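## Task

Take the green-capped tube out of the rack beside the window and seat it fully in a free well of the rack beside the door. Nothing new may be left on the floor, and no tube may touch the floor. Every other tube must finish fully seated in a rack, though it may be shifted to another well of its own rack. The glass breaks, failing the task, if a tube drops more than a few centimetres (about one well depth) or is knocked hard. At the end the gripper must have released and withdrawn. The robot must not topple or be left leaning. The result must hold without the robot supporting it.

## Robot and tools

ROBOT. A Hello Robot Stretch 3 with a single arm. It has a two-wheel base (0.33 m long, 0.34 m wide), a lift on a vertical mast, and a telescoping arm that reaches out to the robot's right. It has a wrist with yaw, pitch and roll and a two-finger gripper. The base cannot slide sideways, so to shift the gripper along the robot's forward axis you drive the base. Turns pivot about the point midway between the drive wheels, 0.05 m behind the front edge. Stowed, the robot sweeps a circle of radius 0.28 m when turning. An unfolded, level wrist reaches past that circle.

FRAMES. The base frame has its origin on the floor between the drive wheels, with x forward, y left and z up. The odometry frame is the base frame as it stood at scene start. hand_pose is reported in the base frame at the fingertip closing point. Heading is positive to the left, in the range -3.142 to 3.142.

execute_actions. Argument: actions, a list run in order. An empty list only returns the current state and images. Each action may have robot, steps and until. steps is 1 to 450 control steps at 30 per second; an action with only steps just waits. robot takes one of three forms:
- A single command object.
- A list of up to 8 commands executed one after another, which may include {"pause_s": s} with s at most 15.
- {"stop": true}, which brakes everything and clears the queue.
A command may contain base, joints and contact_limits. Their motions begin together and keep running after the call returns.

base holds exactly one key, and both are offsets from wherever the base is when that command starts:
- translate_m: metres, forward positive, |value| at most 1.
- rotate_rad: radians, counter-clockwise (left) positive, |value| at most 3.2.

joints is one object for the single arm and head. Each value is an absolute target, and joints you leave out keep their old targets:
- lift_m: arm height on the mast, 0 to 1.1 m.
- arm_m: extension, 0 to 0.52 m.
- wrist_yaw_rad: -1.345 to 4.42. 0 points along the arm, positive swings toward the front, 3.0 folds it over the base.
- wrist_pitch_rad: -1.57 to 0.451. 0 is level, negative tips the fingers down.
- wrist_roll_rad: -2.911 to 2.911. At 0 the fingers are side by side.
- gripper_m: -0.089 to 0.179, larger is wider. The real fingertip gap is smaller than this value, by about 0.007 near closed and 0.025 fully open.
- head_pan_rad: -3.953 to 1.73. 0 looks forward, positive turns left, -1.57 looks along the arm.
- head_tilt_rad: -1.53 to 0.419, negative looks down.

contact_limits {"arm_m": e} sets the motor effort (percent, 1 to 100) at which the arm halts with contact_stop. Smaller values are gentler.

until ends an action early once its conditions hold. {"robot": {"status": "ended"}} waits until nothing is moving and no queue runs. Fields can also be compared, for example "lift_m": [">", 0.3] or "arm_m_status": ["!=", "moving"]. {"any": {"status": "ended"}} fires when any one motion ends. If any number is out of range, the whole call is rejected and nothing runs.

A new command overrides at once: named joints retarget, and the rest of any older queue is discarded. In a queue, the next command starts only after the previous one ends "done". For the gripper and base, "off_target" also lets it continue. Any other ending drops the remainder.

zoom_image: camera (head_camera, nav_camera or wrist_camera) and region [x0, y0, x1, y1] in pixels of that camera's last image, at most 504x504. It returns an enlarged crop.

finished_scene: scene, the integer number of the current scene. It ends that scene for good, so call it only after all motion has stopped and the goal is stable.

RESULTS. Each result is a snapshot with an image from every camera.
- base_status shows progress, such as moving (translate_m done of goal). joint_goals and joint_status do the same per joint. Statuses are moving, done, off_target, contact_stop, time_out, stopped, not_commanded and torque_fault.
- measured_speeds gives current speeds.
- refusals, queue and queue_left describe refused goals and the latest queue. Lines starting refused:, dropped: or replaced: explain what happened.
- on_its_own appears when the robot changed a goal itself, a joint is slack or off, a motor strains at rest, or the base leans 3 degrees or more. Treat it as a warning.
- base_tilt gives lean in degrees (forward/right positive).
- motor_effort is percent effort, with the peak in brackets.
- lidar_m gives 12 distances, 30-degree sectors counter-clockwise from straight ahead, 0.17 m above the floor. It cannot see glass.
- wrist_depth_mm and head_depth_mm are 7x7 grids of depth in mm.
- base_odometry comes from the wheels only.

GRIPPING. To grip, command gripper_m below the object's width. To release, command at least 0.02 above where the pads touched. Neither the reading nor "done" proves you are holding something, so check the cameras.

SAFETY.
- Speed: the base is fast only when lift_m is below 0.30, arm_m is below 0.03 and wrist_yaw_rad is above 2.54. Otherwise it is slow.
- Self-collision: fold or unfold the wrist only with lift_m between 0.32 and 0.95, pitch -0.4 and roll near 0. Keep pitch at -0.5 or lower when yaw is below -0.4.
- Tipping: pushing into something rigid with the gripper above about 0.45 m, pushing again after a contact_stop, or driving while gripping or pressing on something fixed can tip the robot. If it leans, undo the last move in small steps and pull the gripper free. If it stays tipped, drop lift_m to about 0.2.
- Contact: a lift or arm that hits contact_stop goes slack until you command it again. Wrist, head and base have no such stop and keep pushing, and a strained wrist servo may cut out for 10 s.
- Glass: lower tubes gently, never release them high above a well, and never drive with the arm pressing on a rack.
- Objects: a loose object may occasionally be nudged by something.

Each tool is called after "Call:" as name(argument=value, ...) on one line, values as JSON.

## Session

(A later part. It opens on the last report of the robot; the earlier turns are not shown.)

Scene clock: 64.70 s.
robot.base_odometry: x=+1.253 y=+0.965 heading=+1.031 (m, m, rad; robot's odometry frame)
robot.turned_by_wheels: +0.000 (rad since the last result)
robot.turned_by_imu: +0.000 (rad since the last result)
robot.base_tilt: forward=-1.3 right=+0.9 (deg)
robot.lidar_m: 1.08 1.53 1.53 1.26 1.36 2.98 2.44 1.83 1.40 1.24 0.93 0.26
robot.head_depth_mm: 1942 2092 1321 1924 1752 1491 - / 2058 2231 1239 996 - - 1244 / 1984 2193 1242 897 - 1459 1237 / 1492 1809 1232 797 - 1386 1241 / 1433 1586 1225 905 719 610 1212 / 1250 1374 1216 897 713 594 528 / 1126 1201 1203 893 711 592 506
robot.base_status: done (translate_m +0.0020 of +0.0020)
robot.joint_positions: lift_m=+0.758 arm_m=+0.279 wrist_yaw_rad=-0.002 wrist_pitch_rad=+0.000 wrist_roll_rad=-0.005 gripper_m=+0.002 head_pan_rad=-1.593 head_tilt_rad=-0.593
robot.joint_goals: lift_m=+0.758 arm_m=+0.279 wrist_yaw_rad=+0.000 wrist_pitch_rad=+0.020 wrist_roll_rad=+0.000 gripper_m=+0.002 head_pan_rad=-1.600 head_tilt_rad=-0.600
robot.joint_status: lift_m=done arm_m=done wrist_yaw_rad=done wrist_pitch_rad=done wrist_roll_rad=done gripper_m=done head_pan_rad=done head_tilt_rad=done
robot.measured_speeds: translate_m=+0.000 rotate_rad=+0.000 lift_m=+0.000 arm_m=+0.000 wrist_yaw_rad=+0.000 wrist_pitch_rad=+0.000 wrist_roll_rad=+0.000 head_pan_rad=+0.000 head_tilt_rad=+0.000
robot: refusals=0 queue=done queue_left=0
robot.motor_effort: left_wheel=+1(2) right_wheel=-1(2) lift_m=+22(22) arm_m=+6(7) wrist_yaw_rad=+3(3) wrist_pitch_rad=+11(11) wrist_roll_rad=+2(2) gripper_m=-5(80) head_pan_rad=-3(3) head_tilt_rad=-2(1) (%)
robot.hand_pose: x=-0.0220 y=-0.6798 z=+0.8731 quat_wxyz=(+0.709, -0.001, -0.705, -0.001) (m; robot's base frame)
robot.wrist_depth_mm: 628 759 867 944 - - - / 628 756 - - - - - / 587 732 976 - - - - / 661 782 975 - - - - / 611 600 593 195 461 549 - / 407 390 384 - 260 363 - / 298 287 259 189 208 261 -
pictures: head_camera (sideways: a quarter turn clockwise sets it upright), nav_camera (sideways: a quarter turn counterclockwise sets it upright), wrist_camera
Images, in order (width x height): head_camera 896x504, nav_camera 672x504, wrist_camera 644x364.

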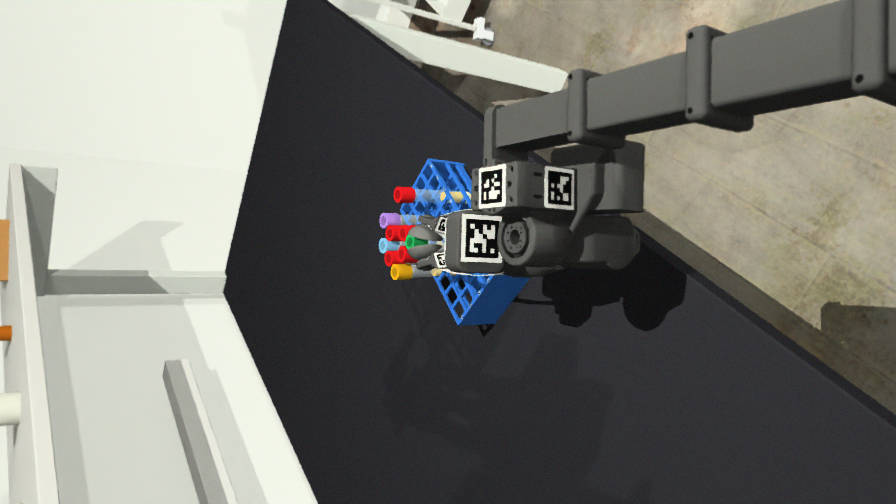

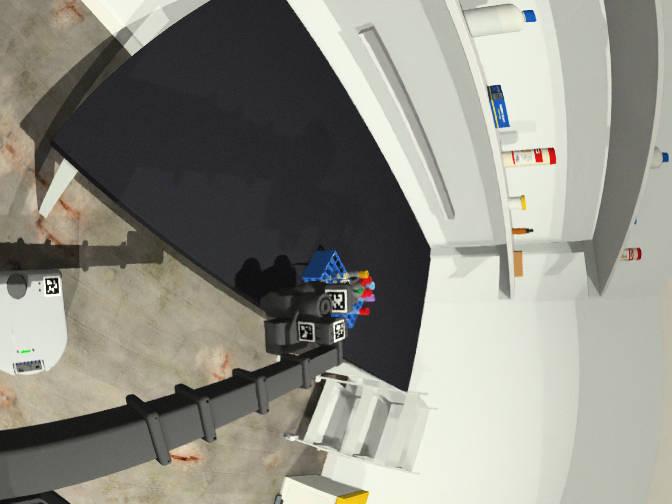

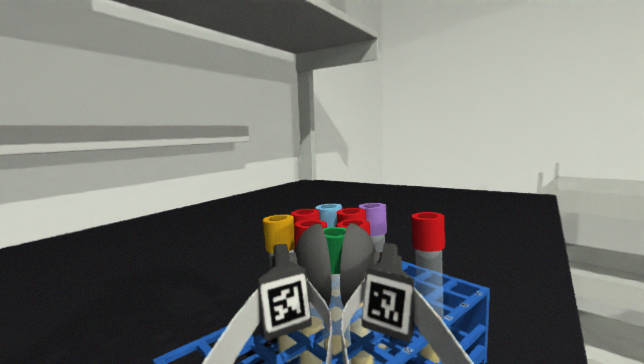

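Call:
execute_actions(actions=[{"robot":{"joints":{"lift_m":0.772}},"steps":60,"until":{"robot":{"status":"ended"}}},{"steps":5}])

Call:
zoom_image(camera="wrist_camera", region=[250, 180, 430, 340])

Scene clock: 66.43 s.
robot.base_odometry: x=+1.253 y=+0.965 heading=+1.031 (m, m, rad; robot's odometry frame)
robot.turned_by_wheels: +0.000 (rad since the last result)
robot.turned_by_imu: +0.000 (rad since the last result)
robot.base_tilt: forward=-1.3 right=+0.9 (deg)
robot.lidar_m: 1.08 1.53 1.53 1.26 1.37 2.99 2.45 1.84 1.40 1.24 0.93 0.26
robot.head_depth_mm: 1939 2104 1330 1902 1765 1517 - / 2021 2206 1256 991 - 1486 1248 / 1973 2195 1237 905 - 1450 1243 / 1496 1807 1227 806 690 1382 1238 / 1424 1563 1219 900 716 608 1205 / 1253 1375 1213 901 714 592 531 / 1124 1204 1206 894 712 592 508
robot.base_status: done (translate_m +0.0020 of +0.0020)
robot.joint_positions: lift_m=+0.772 arm_m=+0.279 wrist_yaw_rad=-0.002 wrist_pitch_rad=+0.000 wrist_roll_rad=-0.005 gripper_m=+0.002 head_pan_rad=-1.593 head_tilt_rad=-0.593
robot.joint_goals: lift_m=+0.772 arm_m=+0.279 wrist_yaw_rad=+0.000 wrist_pitch_rad=+0.020 wrist_roll_rad=+0.000 gripper_m=+0.002 head_pan_rad=-1.600 head_tilt_rad=-0.600
robot.joint_status: lift_m=done arm_m=done wrist_yaw_rad=done wrist_pitch_rad=done wrist_roll_rad=done gripper_m=done head_pan_rad=done head_tilt_rad=done
robot.measured_speeds: translate_m=+0.000 rotate_rad=+0.000 lift_m=+0.000 arm_m=+0.000 wrist_yaw_rad=+0.000 wrist_pitch_rad=+0.000 wrist_roll_rad=+0.000 head_pan_rad=+0.000 head_tilt_rad=+0.000
robot: refusals=0 queue=done queue_left=0
robot.motor_effort: left_wheel=+2(2) right_wheel=-1(2) lift_m=+50(51) arm_m=+6(6) wrist_yaw_rad=+3(2) wrist_pitch_rad=+11(11) wrist_roll_rad=+2(2) gripper_m=-6(5) head_pan_rad=-3(3) head_tilt_rad=-3(3) (%)
robot.hand_pose: x=-0.0219 y=-0.6798 z=+0.8861 quat_wxyz=(+0.709, +0.000, -0.705, -0.001) (m; robot's base frame)
robot.wrist_depth_mm: 630 718 798 938 - - - / 633 776 976 - - - - / 615 756 - - - - - / 644 773 972 - - - - / 632 656 610 690 572 566 - / 427 425 415 - 273 387 - / 316 312 299 208 216 281 -
pictures: head_camera (sideways: a quarter turn clockwise sets it upright), nav_camera (sideways: a quarter turn counterclockwise sets it upright), wrist_camera
Images, in order (width x height): head_camera 896x504, nav_camera 672x504, wrist_camera 644x364.

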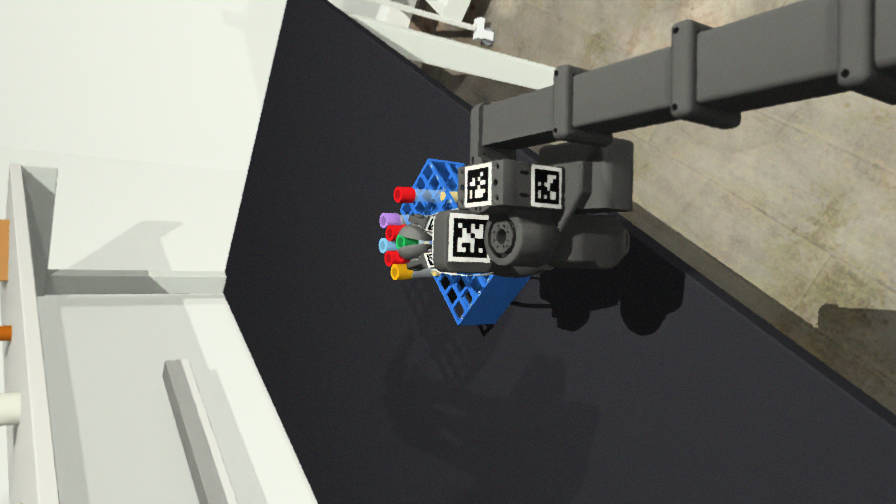

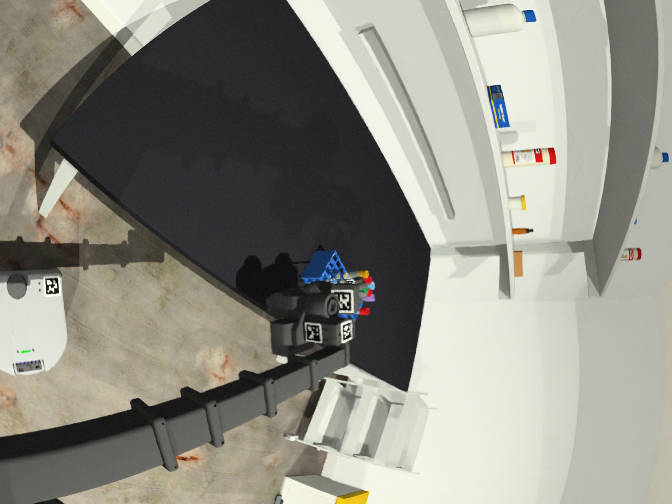

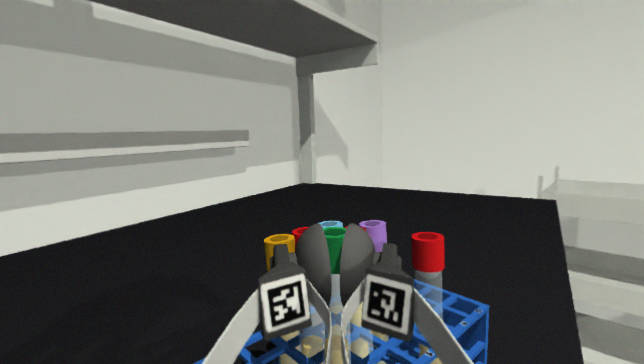

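Region (250, 180, 430, 340) of wrist_camera's 644x364 image, scaled by 2.800.

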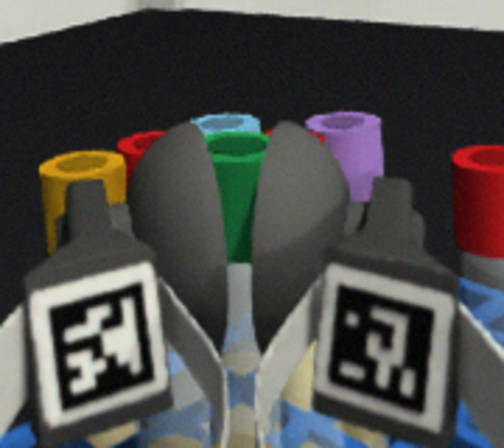

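Call:
zoom_image(camera="head_camera", region=[360, 190, 480, 300])

Region (360, 190, 480, 300) of head_camera's 896x504 image, scaled by 4.200, with more detail than that image has; it fills the top 462 rows of this view, and the rest is white.

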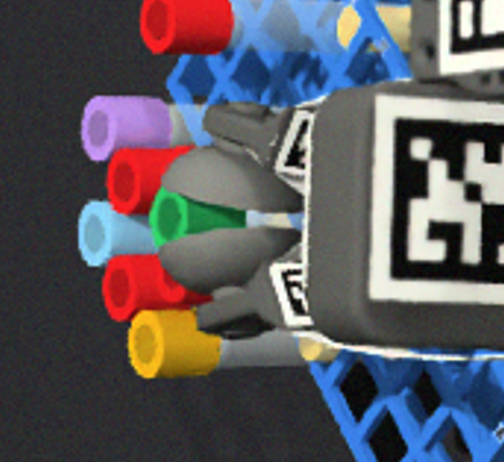

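Call:
execute_actions(actions=[{"robot":{"joints":{"lift_m":0.845}},"steps":90,"until":{"robot":{"status":"ended"}}},{"steps":5}])

Call:
zoom_image(camera="wrist_camera", region=[250, 204, 430, 364])

Scene clock: 71.37 s.
robot.base_odometry: x=+1.253 y=+0.965 heading=+1.031 (m, m, rad; robot's odometry frame)
robot.turned_by_wheels: +0.000 (rad since the last result)
robot.turned_by_imu: -0.001 (rad since the last result)
robot.base_tilt: forward=-1.2 right=+0.9 (deg)
robot.lidar_m: 1.08 1.54 1.52 1.26 1.36 2.99 2.45 1.84 1.40 1.24 0.93 0.26
robot.head_depth_mm: 1941 2097 1322 1933 - - - / 2018 2227 1245 - 1693 1435 1242 / 1952 2187 1244 - 1649 1456 1247 / 1488 1814 1288 - 698 1379 1238 / 1448 1574 1216 902 715 609 1212 / 1247 1371 1212 902 718 594 531 / 1125 1199 1209 896 713 592 508
robot.base_status: done (translate_m +0.0020 of +0.0020)
robot.joint_positions: lift_m=+0.845 arm_m=+0.279 wrist_yaw_rad=-0.002 wrist_pitch_rad=+0.000 wrist_roll_rad=-0.005 gripper_m=+0.002 head_pan_rad=-1.593 head_tilt_rad=-0.593
robot.joint_goals: lift_m=+0.845 arm_m=+0.279 wrist_yaw_rad=+0.000 wrist_pitch_rad=+0.020 wrist_roll_rad=+0.000 gripper_m=+0.002 head_pan_rad=-1.600 head_tilt_rad=-0.600
robot.joint_status: lift_m=done arm_m=done wrist_yaw_rad=done wrist_pitch_rad=done wrist_roll_rad=done gripper_m=done head_pan_rad=done head_tilt_rad=done
robot.measured_speeds: translate_m=+0.000 rotate_rad=+0.000 lift_m=+0.000 arm_m=+0.000 wrist_yaw_rad=+0.000 wrist_pitch_rad=+0.000 wrist_roll_rad=+0.000 head_pan_rad=+0.000 head_tilt_rad=+0.000
robot: refusals=0 queue=done queue_left=0
robot.motor_effort: left_wheel=+1(2) right_wheel=-1(1) lift_m=+50(54) arm_m=+6(6) wrist_yaw_rad=+2(2) wrist_pitch_rad=+11(11) wrist_roll_rad=+2(2) gripper_m=-5(5) head_pan_rad=-3(3) head_tilt_rad=-2(2) (%)
robot.hand_pose: x=-0.0219 y=-0.6798 z=+0.9590 quat_wxyz=(+0.709, +0.000, -0.705, -0.001) (m; robot's base frame)
robot.wrist_depth_mm: 562 561 624 - - - - / 630 767 950 - - - - / 639 766 968 - - - - / 607 761 961 - - - - / 627 746 883 971 832 842 - / 611 574 577 - 572 546 - / 445 448 434 226 313 416 -
pictures: head_camera (sideways: a quarter turn clockwise sets it upright), nav_camera (sideways: a quarter turn counterclockwise sets it upright), wrist_camera
Images, in order (width x height): head_camera 896x504, nav_camera 672x504, wrist_camera 644x364.

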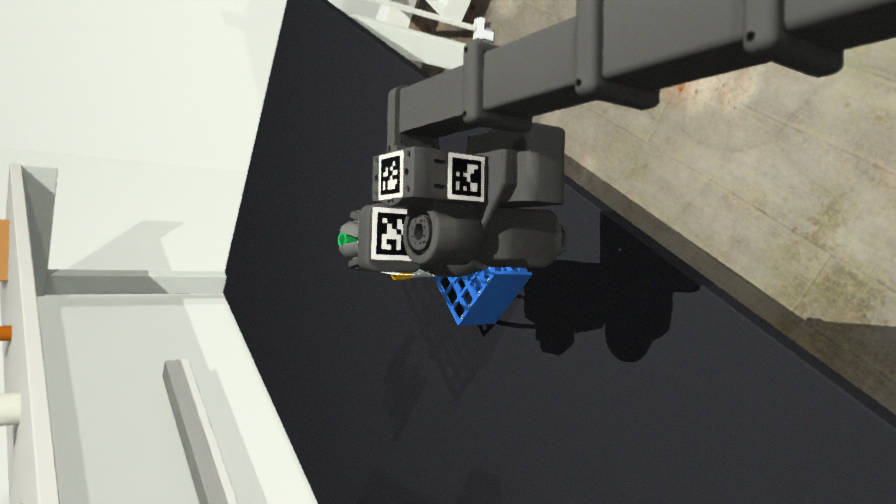

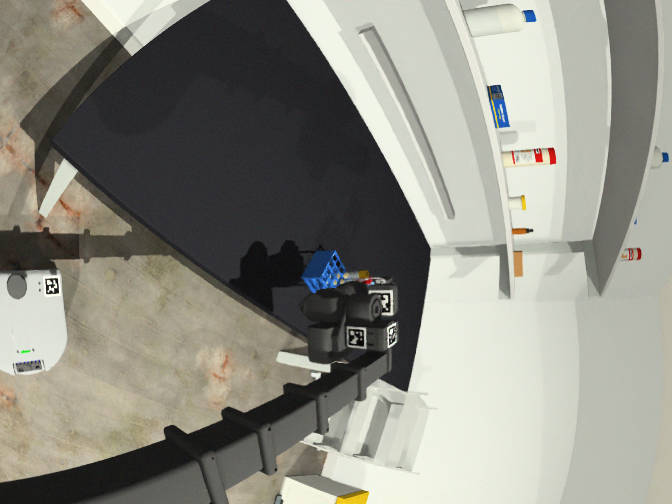

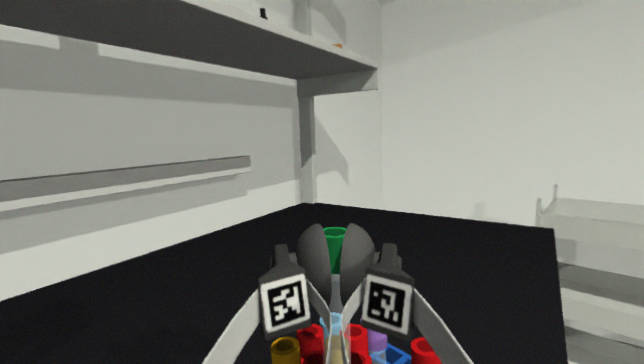

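Region (250, 204, 430, 364) of wrist_camera's 644x364 image, scaled by 2.800.

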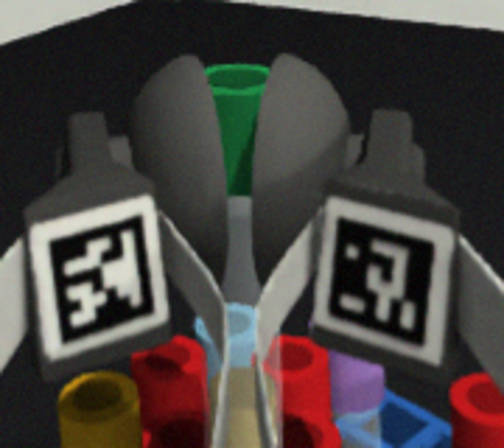

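Call:
execute_actions(actions=[{"robot":{"joints":{"arm_m":0.005,"head_pan_rad":-3.72,"head_tilt_rad":-0.2}},"steps":200,"until":{"robot":{"status":"ended"}}}])

Scene clock: 76.63 s.
robot.base_odometry: x=+1.253 y=+0.965 heading=+1.031 (m, m, rad; robot's odometry frame)
robot.turned_by_wheels: +0.000 (rad since the last result)
robot.turned_by_imu: -0.001 (rad since the last result)
robot.base_tilt: forward=-1.3 right=+0.8 (deg)
robot.lidar_m: 1.08 1.54 1.53 1.26 1.37 2.99 2.44 1.83 1.40 1.23 0.93 0.26
robot.head_depth_mm: 3320 3525 3671 3726 2697 2196 1669 / 3410 3501 3566 3864 3091 2151 1665 / 3301 3508 3598 3723 3058 2135 1777 / 3327 3499 3593 3726 3053 2153 1755 / 3289 3469 3501 3764 3016 2129 1702 / 3357 3451 3526 3732 3002 2121 1635 / 3327 3460 3560 3760 3001 2120 1615
robot.base_status: done (translate_m +0.0020 of +0.0020)
robot.joint_positions: lift_m=+0.845 arm_m=+0.005 wrist_yaw_rad=-0.001 wrist_pitch_rad=+0.000 wrist_roll_rad=-0.005 gripper_m=+0.002 head_pan_rad=-3.713 head_tilt_rad=-0.211
robot.joint_goals: lift_m=+0.845 arm_m=+0.005 wrist_yaw_rad=+0.000 wrist_pitch_rad=+0.020 wrist_roll_rad=+0.000 gripper_m=+0.002 head_pan_rad=-3.720 head_tilt_rad=-0.200
robot.joint_status: lift_m=done arm_m=done wrist_yaw_rad=done wrist_pitch_rad=done wrist_roll_rad=done gripper_m=done head_pan_rad=done head_tilt_rad=done
robot.measured_speeds: translate_m=+0.000 rotate_rad=+0.000 lift_m=+0.000 arm_m=+0.000 wrist_yaw_rad=+0.000 wrist_pitch_rad=+0.000 wrist_roll_rad=+0.000 head_pan_rad=+0.000 head_tilt_rad=+0.000
robot: refusals=0 queue=done queue_left=0
robot.motor_effort: left_wheel=+1(2) right_wheel=-3(2) lift_m=+50(50) arm_m=-4(7) wrist_yaw_rad=+1(3) wrist_pitch_rad=+11(11) wrist_roll_rad=+2(2) gripper_m=-5(5) head_pan_rad=-3(42) head_tilt_rad=+6(27) (%)
robot.hand_pose: x=-0.0216 y=-0.4066 z=+0.9590 quat_wxyz=(+0.709, +0.000, -0.705, -0.001) (m; robot's base frame)
robot.wrist_depth_mm: 536 621 - - - - - / 733 908 - - - - - / 759 905 - - - - - / 718 918 - - - - - / 765 876 878 936 854 - - / 589 594 596 - 602 - - / 456 442 435 407 423 - -
pictures: head_camera (sideways: a quarter turn clockwise sets it upright), nav_camera (sideways: a quarter turn counterclockwise sets it upright), wrist_camera
Images, in order (width x height): head_camera 896x504, nav_camera 672x504, wrist_camera 644x364.

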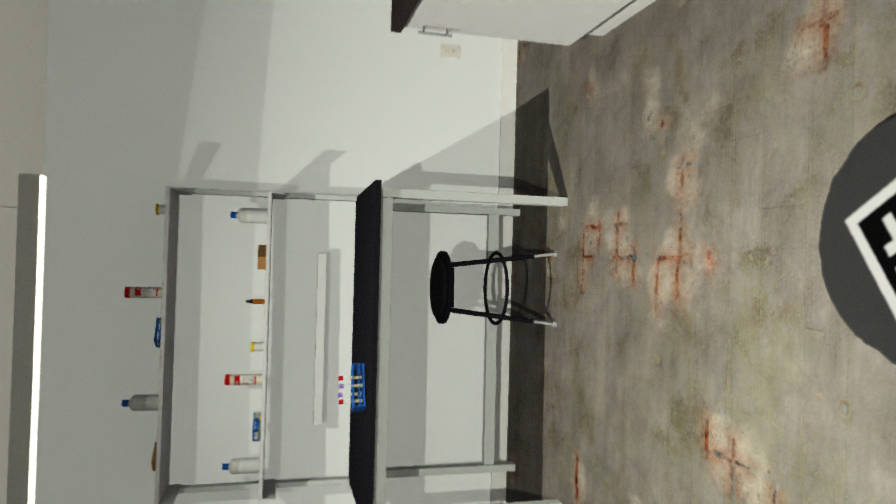

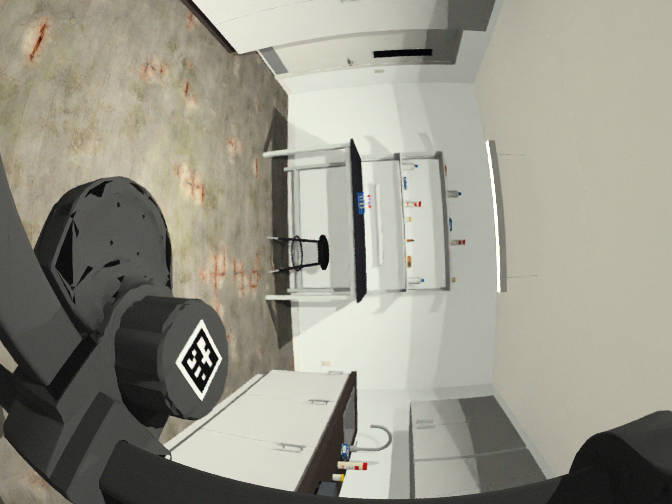

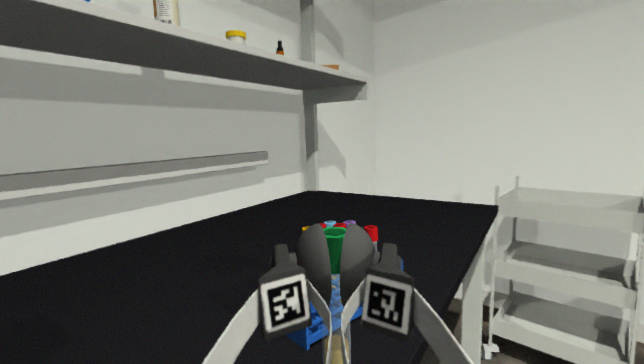

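Call:
execute_actions(actions=[{"robot":[{"base":{"rotate_rad":-0.398},"joints":{"head_pan_rad":-3.2,"head_tilt_rad":-0.25}},{"base":{"translate_m":-1.0}},{"base":{"translate_m":-0.9}}],"steps":450,"until":{"robot":{"queue_left":["=",0]}}},{"steps":250,"until":{"robot":{"translate_m":["<",-0.7]}}}])

Scene clock: 103.03 s.
robot.base_odometry: x=-0.118 y=-0.040 heading=+0.633 (m, m, rad; robot's odometry frame)
robot.turned_by_wheels: -0.398 (rad since the last result)
robot.turned_by_imu: -0.407 (rad since the last result)
robot.base_tilt: forward=-1.4 right=+0.9 (deg)
robot.lidar_m: 1.96 2.24 1.21 1.20 1.32 1.42 1.72 1.52 1.52 1.51 1.70 2.22
robot.head_depth_mm: 1767 1846 1953 1466 2124 2092 1610 / 1792 1866 1955 1468 1760 1987 1589 / 1807 1882 1958 1446 2131 1949 1617 / 1804 1887 2004 1443 2250 2049 1592 / 1824 1899 2023 1447 2235 2027 1580 / 1843 1921 2026 1465 2275 2010 1577 / 1862 1922 2059 1524 2276 2021 1578
robot.base_status: moving (translate_m -0.7003 of -0.9000)
robot.joint_positions: lift_m=+0.845 arm_m=+0.005 wrist_yaw_rad=-0.001 wrist_pitch_rad=+0.000 wrist_roll_rad=-0.005 gripper_m=+0.002 head_pan_rad=-3.207 head_tilt_rad=-0.247
robot.joint_goals: lift_m=+0.845 arm_m=+0.005 wrist_yaw_rad=+0.000 wrist_pitch_rad=+0.020 wrist_roll_rad=+0.000 gripper_m=+0.002 head_pan_rad=-3.200 head_tilt_rad=-0.250
robot.joint_status: lift_m=done arm_m=done wrist_yaw_rad=done wrist_pitch_rad=done wrist_roll_rad=done gripper_m=done head_pan_rad=done head_tilt_rad=done
robot.measured_speeds: translate_m=-0.100 rotate_rad=+0.000 lift_m=+0.000 arm_m=+0.000 wrist_yaw_rad=+0.000 wrist_pitch_rad=+0.000 wrist_roll_rad=+0.000 head_pan_rad=+0.000 head_tilt_rad=+0.000
robot: refusals=0 queue=running queue_left=0
robot.motor_effort: left_wheel=+0(6) right_wheel=-4(6) lift_m=+50(50) arm_m=-5(4) wrist_yaw_rad=+1(0) wrist_pitch_rad=+11(11) wrist_roll_rad=+2(3) gripper_m=-4(5) head_pan_rad=+4(35) head_tilt_rad=-1(7) (%)
robot.hand_pose: x=-0.0216 y=-0.4066 z=+0.9590 quat_wxyz=(+0.709, +0.000, -0.705, -0.001) (m; robot's base frame)
robot.wrist_depth_mm: - - - - - - - / - - - - - - - / - - - - - - - / - - - - - - - / - - - - - - - / - - - - - - - / - - - - - - -
pictures: head_camera (sideways: a quarter turn clockwise sets it upright), nav_camera (sideways: a quarter turn counterclockwise sets it upright), wrist_camera
Images, in order (width x height): head_camera 896x504, nav_camera 672x504, wrist_camera 644x364.

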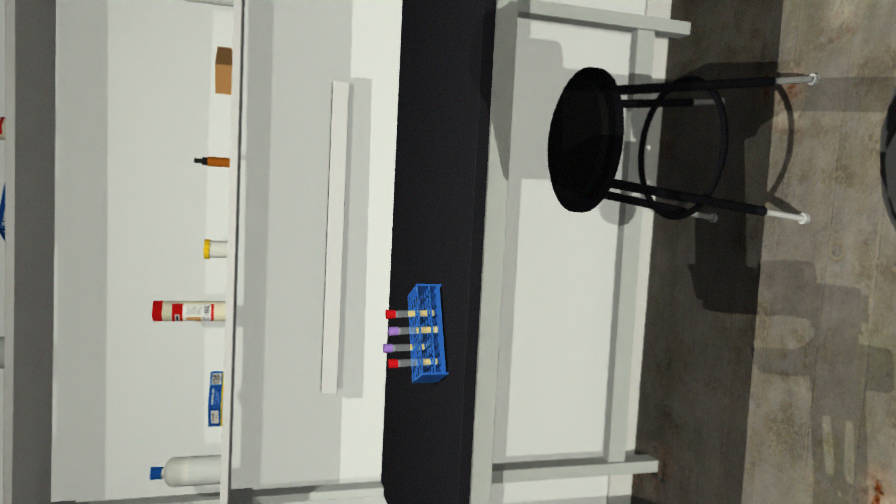

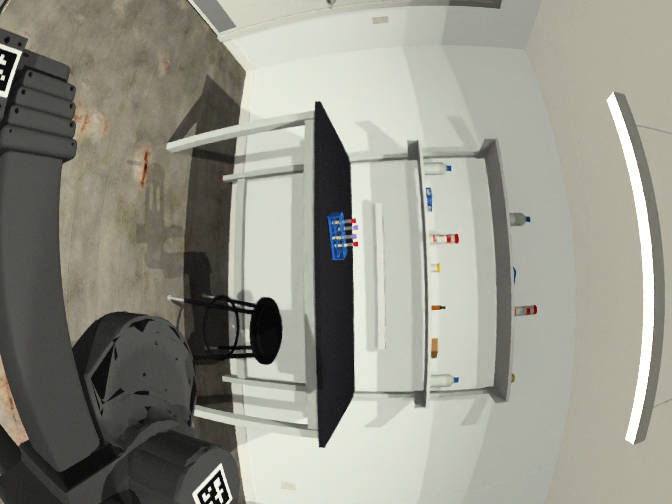

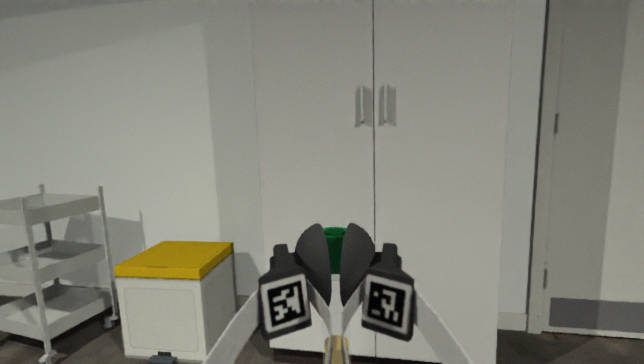

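Call:
execute_actions(actions=[{"steps":100,"until":{"robot":{"status":"ended"}}},{"robot":[{"base":{"translate_m":-0.58},"joints":{"lift_m":1.0,"head_tilt_rad":-0.5}},{"base":{"rotate_rad":-1.76},"joints":{"wrist_yaw_rad":0.785,"head_pan_rad":-1.3,"head_tilt_rad":-0.6}}],"steps":450,"until":{"robot":{"status":"ended"}}}])

Scene clock: 116.57 s.
robot.base_odometry: x=-0.746 y=-0.502 heading=-1.127 (m, m, rad; robot's odometry frame)
robot.turned_by_wheels: -1.760 (rad since the last result)
robot.turned_by_imu: -1.750 (rad since the last result)
robot.base_tilt: forward=-1.3 right=+0.8 (deg)
robot.lidar_m: 1.51 1.43 2.10 2.73 1.92 1.39 1.32 0.86 0.78 0.65 1.20 0.87
robot.head_depth_mm: 1044 1145 900 662 - - - / 1069 1179 896 650 641 - 1185 / 1092 1197 889 - - - 1242 / 1110 1224 753 - - 1417 1233 / 1141 1253 877 628 1650 1445 1239 / 1190 1270 917 644 1683 1435 1224 / 1220 1227 864 693 1724 1431 1220
robot.base_status: done (rotate_rad -1.7599 of -1.7600)
robot.joint_positions: lift_m=+1.000 arm_m=+0.005 wrist_yaw_rad=+0.783 wrist_pitch_rad=+0.000 wrist_roll_rad=-0.005 gripper_m=+0.002 head_pan_rad=-1.307 head_tilt_rad=-0.593
robot.joint_goals: lift_m=+1.000 arm_m=+0.005 wrist_yaw_rad=+0.785 wrist_pitch_rad=+0.020 wrist_roll_rad=+0.000 gripper_m=+0.002 head_pan_rad=-1.300 head_tilt_rad=-0.600
robot.joint_status: lift_m=done arm_m=done wrist_yaw_rad=done wrist_pitch_rad=done wrist_roll_rad=done gripper_m=done head_pan_rad=done head_tilt_rad=done
robot.measured_speeds: translate_m=+0.000 rotate_rad=+0.000 lift_m=+0.000 arm_m=+0.000 wrist_yaw_rad=+0.000 wrist_pitch_rad=+0.000 wrist_roll_rad=+0.000 head_pan_rad=+0.000 head_tilt_rad=+0.000
robot: refusals=0 queue=done queue_left=0
robot.motor_effort: left_wheel=+2(7) right_wheel=-2(7) lift_m=+50(45) arm_m=-4(4) wrist_yaw_rad=+2(5) wrist_pitch_rad=+11(11) wrist_roll_rad=+2(2) gripper_m=-4(5) head_pan_rad=+5(44) head_tilt_rad=-3(19) (%)
robot.hand_pose: x=+0.1594 y=-0.3319 z=+1.1140 quat_wxyz=(+0.656, +0.270, -0.652, +0.270) (m; robot's base frame)
robot.wrist_depth_mm: - - - - - 754 646 / - - - - - 969 854 / - - - - - 962 854 / - - - - - - 811 / - - - 996 868 842 810 / - - 650 - 476 468 543 / - - - 438 408 404 400
pictures: head_camera (sideways: a quarter turn clockwise sets it upright), nav_camera (sideways: a quarter turn counterclockwise sets it upright), wrist_camera
Images, in order (width x height): head_camera 896x504, nav_camera 672x504, wrist_camera 644x364.

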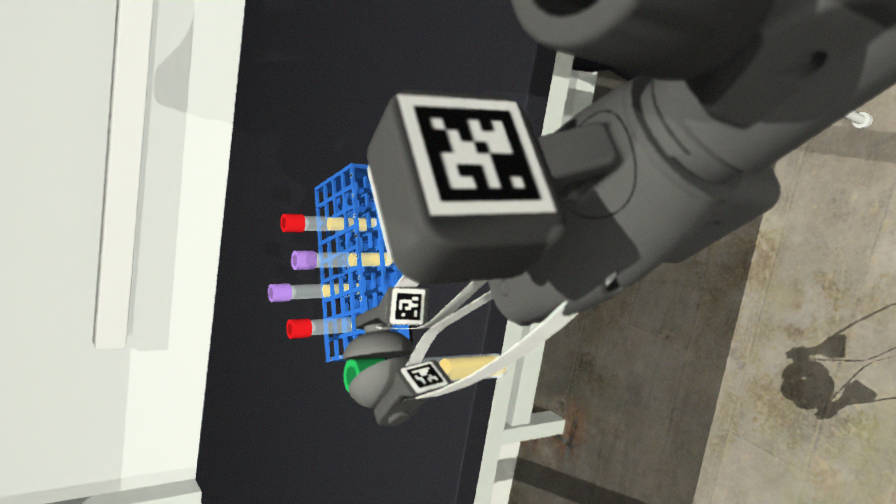

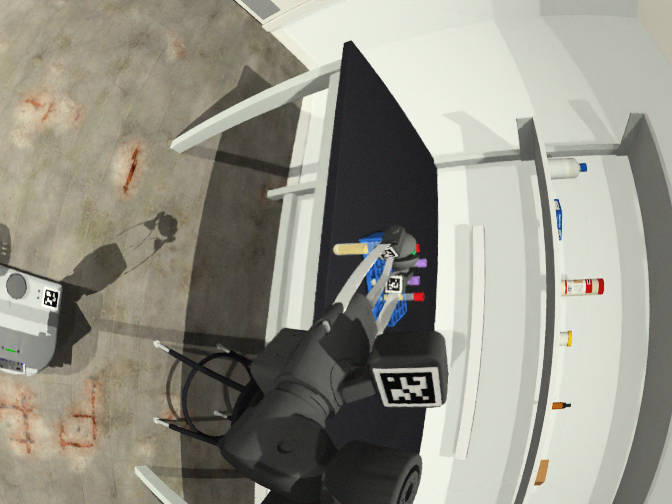

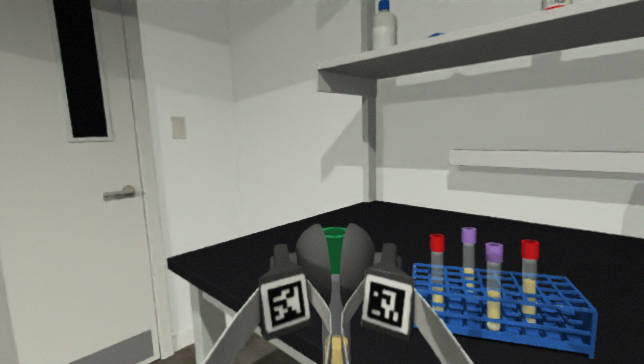

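Call:
zoom_image(camera="wrist_camera", region=[390, 204, 620, 364])

Call:
zoom_image(camera="head_camera", region=[250, 150, 520, 420])

Region (390, 204, 620, 364) of wrist_camera's 644x364 image, scaled by 2.191; it fills the top 351 rows of this view, and the rest is white.

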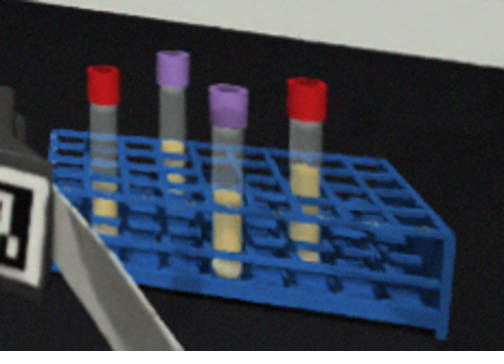

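Region (250, 150, 520, 420) of head_camera's 896x504 image, scaled by 1.867, with more detail than that image has.

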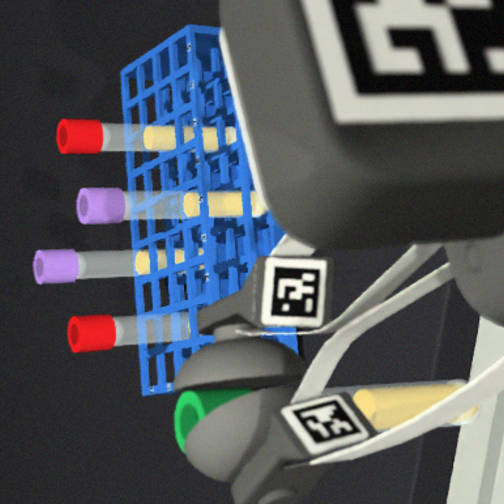

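Call:
execute_actions(actions=[{"robot":{"base":{"translate_m":-0.065},"joints":{"arm_m":0.32,"head_pan_rad":-1.35}},"steps":200,"until":{"robot":{"status":"ended"}}}])

Scene clock: 126.70 s.
robot.base_odometry: x=-0.774 y=-0.443 heading=-1.127 (m, m, rad; robot's odometry frame)
robot.turned_by_wheels: +0.000 (rad since the last result)
robot.turned_by_imu: -0.001 (rad since the last result)
robot.base_tilt: forward=-1.2 right=+0.9 (deg)
robot.lidar_m: 1.52 1.49 2.14 2.73 1.83 1.31 1.26 0.81 0.75 0.65 1.21 0.92
robot.head_depth_mm: 1046 1130 - 662 924 1373 1228 / 1066 1129 - 659 948 1420 1248 / 1088 1196 846 655 1575 1423 1220 / 1099 1210 803 650 1628 1446 1237 / 1116 1235 744 647 1630 1449 1232 / 1144 1241 738 670 1663 1442 1233 / 1203 1281 862 666 1675 1427 1227
robot.base_status: done (translate_m -0.0650 of -0.0650)
robot.joint_positions: lift_m=+1.000 arm_m=+0.320 wrist_yaw_rad=+0.784 wrist_pitch_rad=+0.000 wrist_roll_rad=-0.005 gripper_m=+0.002 head_pan_rad=-1.343 head_tilt_rad=-0.593
robot.joint_goals: lift_m=+1.000 arm_m=+0.320 wrist_yaw_rad=+0.785 wrist_pitch_rad=+0.020 wrist_roll_rad=+0.000 gripper_m=+0.002 head_pan_rad=-1.350 head_tilt_rad=-0.600
robot.joint_status: lift_m=done arm_m=done wrist_yaw_rad=done wrist_pitch_rad=done wrist_roll_rad=done gripper_m=done head_pan_rad=done head_tilt_rad=done
robot.measured_speeds: translate_m=+0.000 rotate_rad=+0.000 lift_m=+0.000 arm_m=+0.000 wrist_yaw_rad=+0.000 wrist_pitch_rad=+0.000 wrist_roll_rad=+0.000 head_pan_rad=+0.000 head_tilt_rad=+0.000
robot: refusals=0 queue=done queue_left=0
robot.motor_effort: left_wheel=+2(3) right_wheel=-2(5) lift_m=+50(50) arm_m=+6(7) wrist_yaw_rad=+1(3) wrist_pitch_rad=+11(11) wrist_roll_rad=+2(2) gripper_m=-5(4) head_pan_rad=-3(9) head_tilt_rad=-3(3) (%)
robot.hand_pose: x=+0.1595 y=-0.6461 z=+1.1140 quat_wxyz=(+0.655, +0.270, -0.652, +0.270) (m; robot's base frame)
robot.wrist_depth_mm: - - - 627 594 626 574 / - - 921 985 874 691 592 / - - - - 856 717 595 / - - - - 805 647 577 / - - 886 - 848 716 620 / 617 608 598 - 572 560 546 / 450 443 375 387 403 415 408
pictures: head_camera (sideways: a quarter turn clockwise sets it upright), nav_camera (sideways: a quarter turn counterclockwise sets it upright), wrist_camera
Images, in order (width x height): head_camera 896x504, nav_camera 672x504, wrist_camera 644x364.

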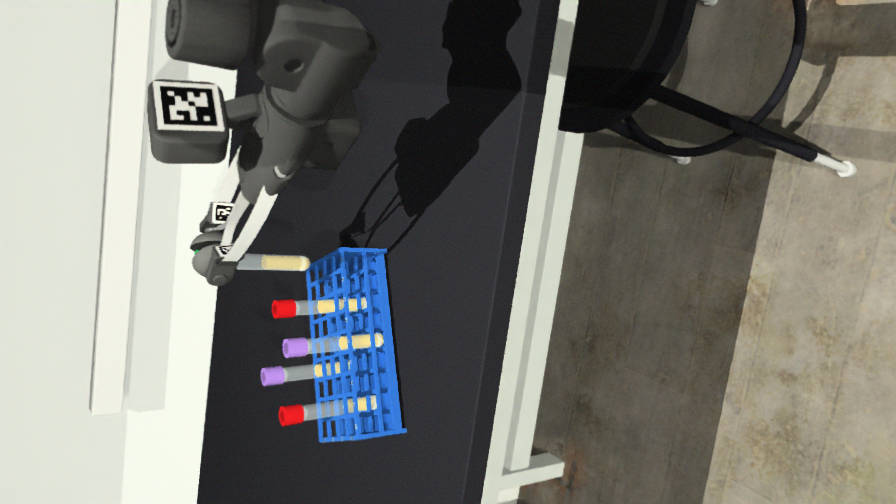

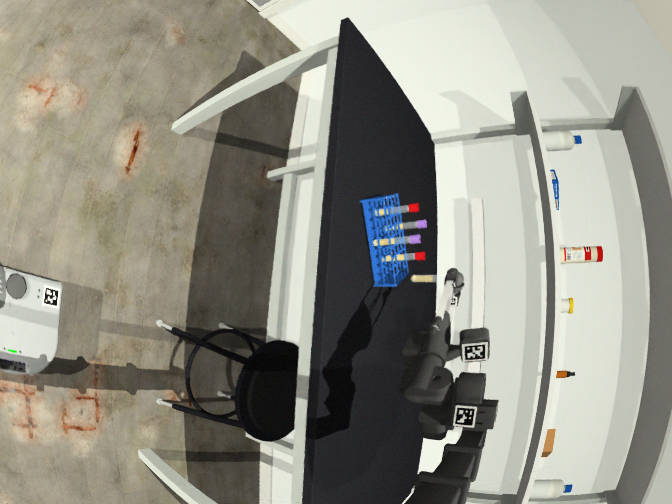

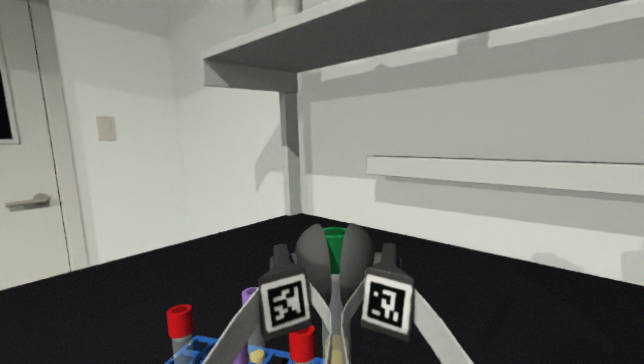

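Call:
zoom_image(camera="head_camera", region=[280, 220, 400, 330])

Region (280, 220, 400, 330) of head_camera's 896x504 image, scaled by 4.200, with more detail than that image has; it fills the top 462 rows of this view, and the rest is white.

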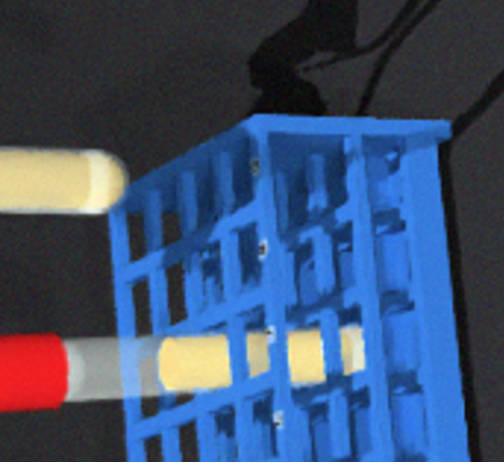

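Call:
execute_actions(actions=[{"robot":{"joints":{"lift_m":0.976}},"steps":200,"until":{"robot":{"status":"ended"}}}])

Call:
zoom_image(camera="head_camera", region=[280, 220, 400, 330])

Scene clock: 131.43 s.
robot.base_odometry: x=-0.774 y=-0.443 heading=-1.127 (m, m, rad; robot's odometry frame)
robot.turned_by_wheels: +0.000 (rad since the last result)
robot.turned_by_imu: -0.001 (rad since the last result)
robot.base_tilt: forward=-1.3 right=+0.9 (deg)
robot.lidar_m: 1.52 1.50 2.14 2.72 1.83 1.32 1.26 0.82 0.75 0.65 1.20 0.93
robot.head_depth_mm: 1047 1143 - 662 922 1358 1226 / 1066 1162 - 658 951 1433 1241 / 1090 1194 844 656 1590 1433 1217 / 1099 1229 839 653 1602 1452 1229 / 1120 1243 744 650 1647 1447 1227 / 1148 1246 741 668 1658 1436 1238 / 1206 1278 863 666 1675 1439 1230
robot.base_status: done (translate_m -0.0650 of -0.0650)
robot.joint_positions: lift_m=+0.976 arm_m=+0.320 wrist_yaw_rad=+0.784 wrist_pitch_rad=+0.000 wrist_roll_rad=-0.005 gripper_m=+0.002 head_pan_rad=-1.343 head_tilt_rad=-0.593
robot.joint_goals: lift_m=+0.976 arm_m=+0.320 wrist_yaw_rad=+0.785 wrist_pitch_rad=+0.020 wrist_roll_rad=+0.000 gripper_m=+0.002 head_pan_rad=-1.350 head_tilt_rad=-0.600
robot.joint_status: lift_m=done arm_m=done wrist_yaw_rad=done wrist_pitch_rad=done wrist_roll_rad=done gripper_m=done head_pan_rad=done head_tilt_rad=done
robot.measured_speeds: translate_m=+0.000 rotate_rad=+0.000 lift_m=+0.000 arm_m=+0.000 wrist_yaw_rad=+0.000 wrist_pitch_rad=+0.000 wrist_roll_rad=+0.000 head_pan_rad=+0.000 head_tilt_rad=+0.000
robot: refusals=0 queue=done queue_left=0
robot.motor_effort: left_wheel=+2(2) right_wheel=-2(2) lift_m=+23(50) arm_m=+6(6) wrist_yaw_rad=+1(1) wrist_pitch_rad=+11(11) wrist_roll_rad=+2(2) gripper_m=-5(5) head_pan_rad=-3(3) head_tilt_rad=-3(2) (%)
robot.hand_pose: x=+0.1595 y=-0.6461 z=+1.0910 quat_wxyz=(+0.655, +0.270, -0.652, +0.270) (m; robot's base frame)
robot.wrist_depth_mm: - - - 634 672 665 581 / - - - - 828 696 592 / - - - - 855 697 580 / - - - - 849 690 585 / - - 817 882 777 709 610 / 559 547 516 - 534 500 500 / 408 400 306 310 368 380 378
pictures: head_camera (sideways: a quarter turn clockwise sets it upright), nav_camera (sideways: a quarter turn counterclockwise sets it upright), wrist_camera
Images, in order (width x height): head_camera 896x504, nav_camera 672x504, wrist_camera 644x364.

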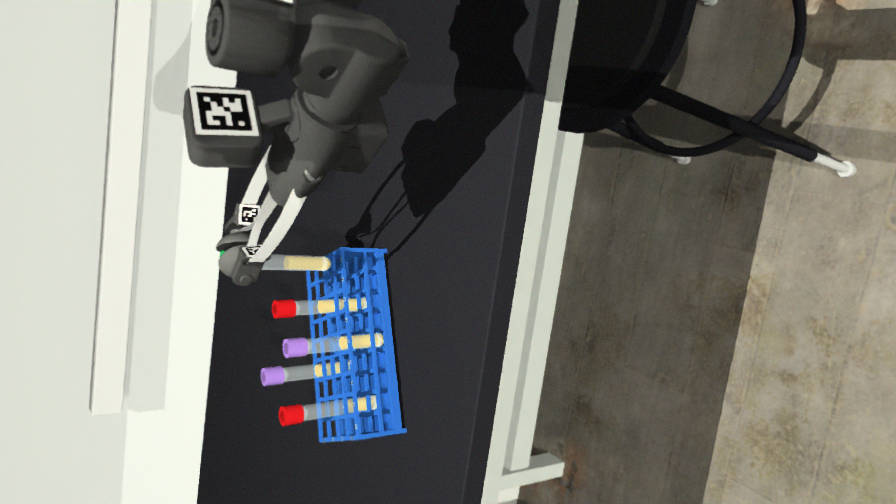

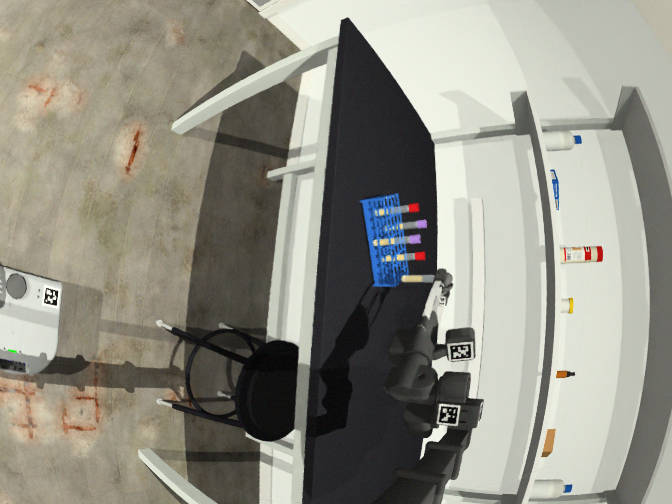

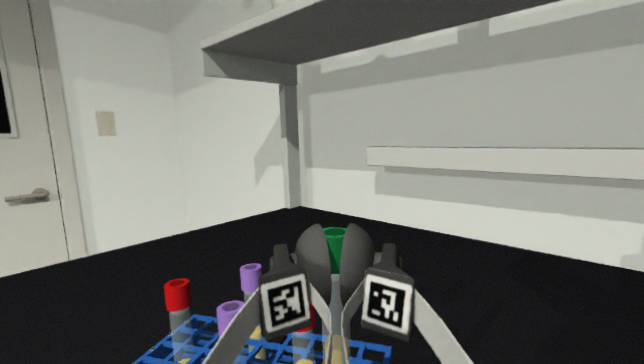

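Region (280, 220, 400, 330) of head_camera's 896x504 image, scaled by 4.200, with more detail than that image has; it fills the top 462 rows of this view, and the rest is white.

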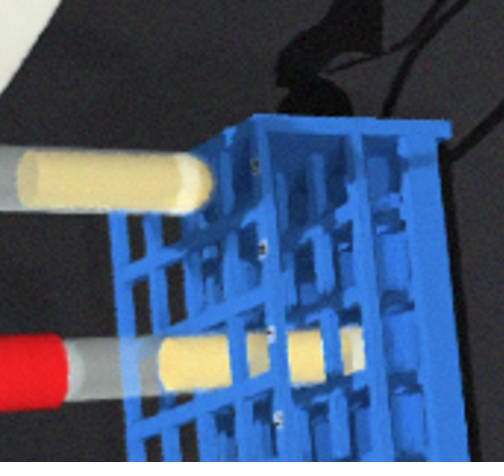

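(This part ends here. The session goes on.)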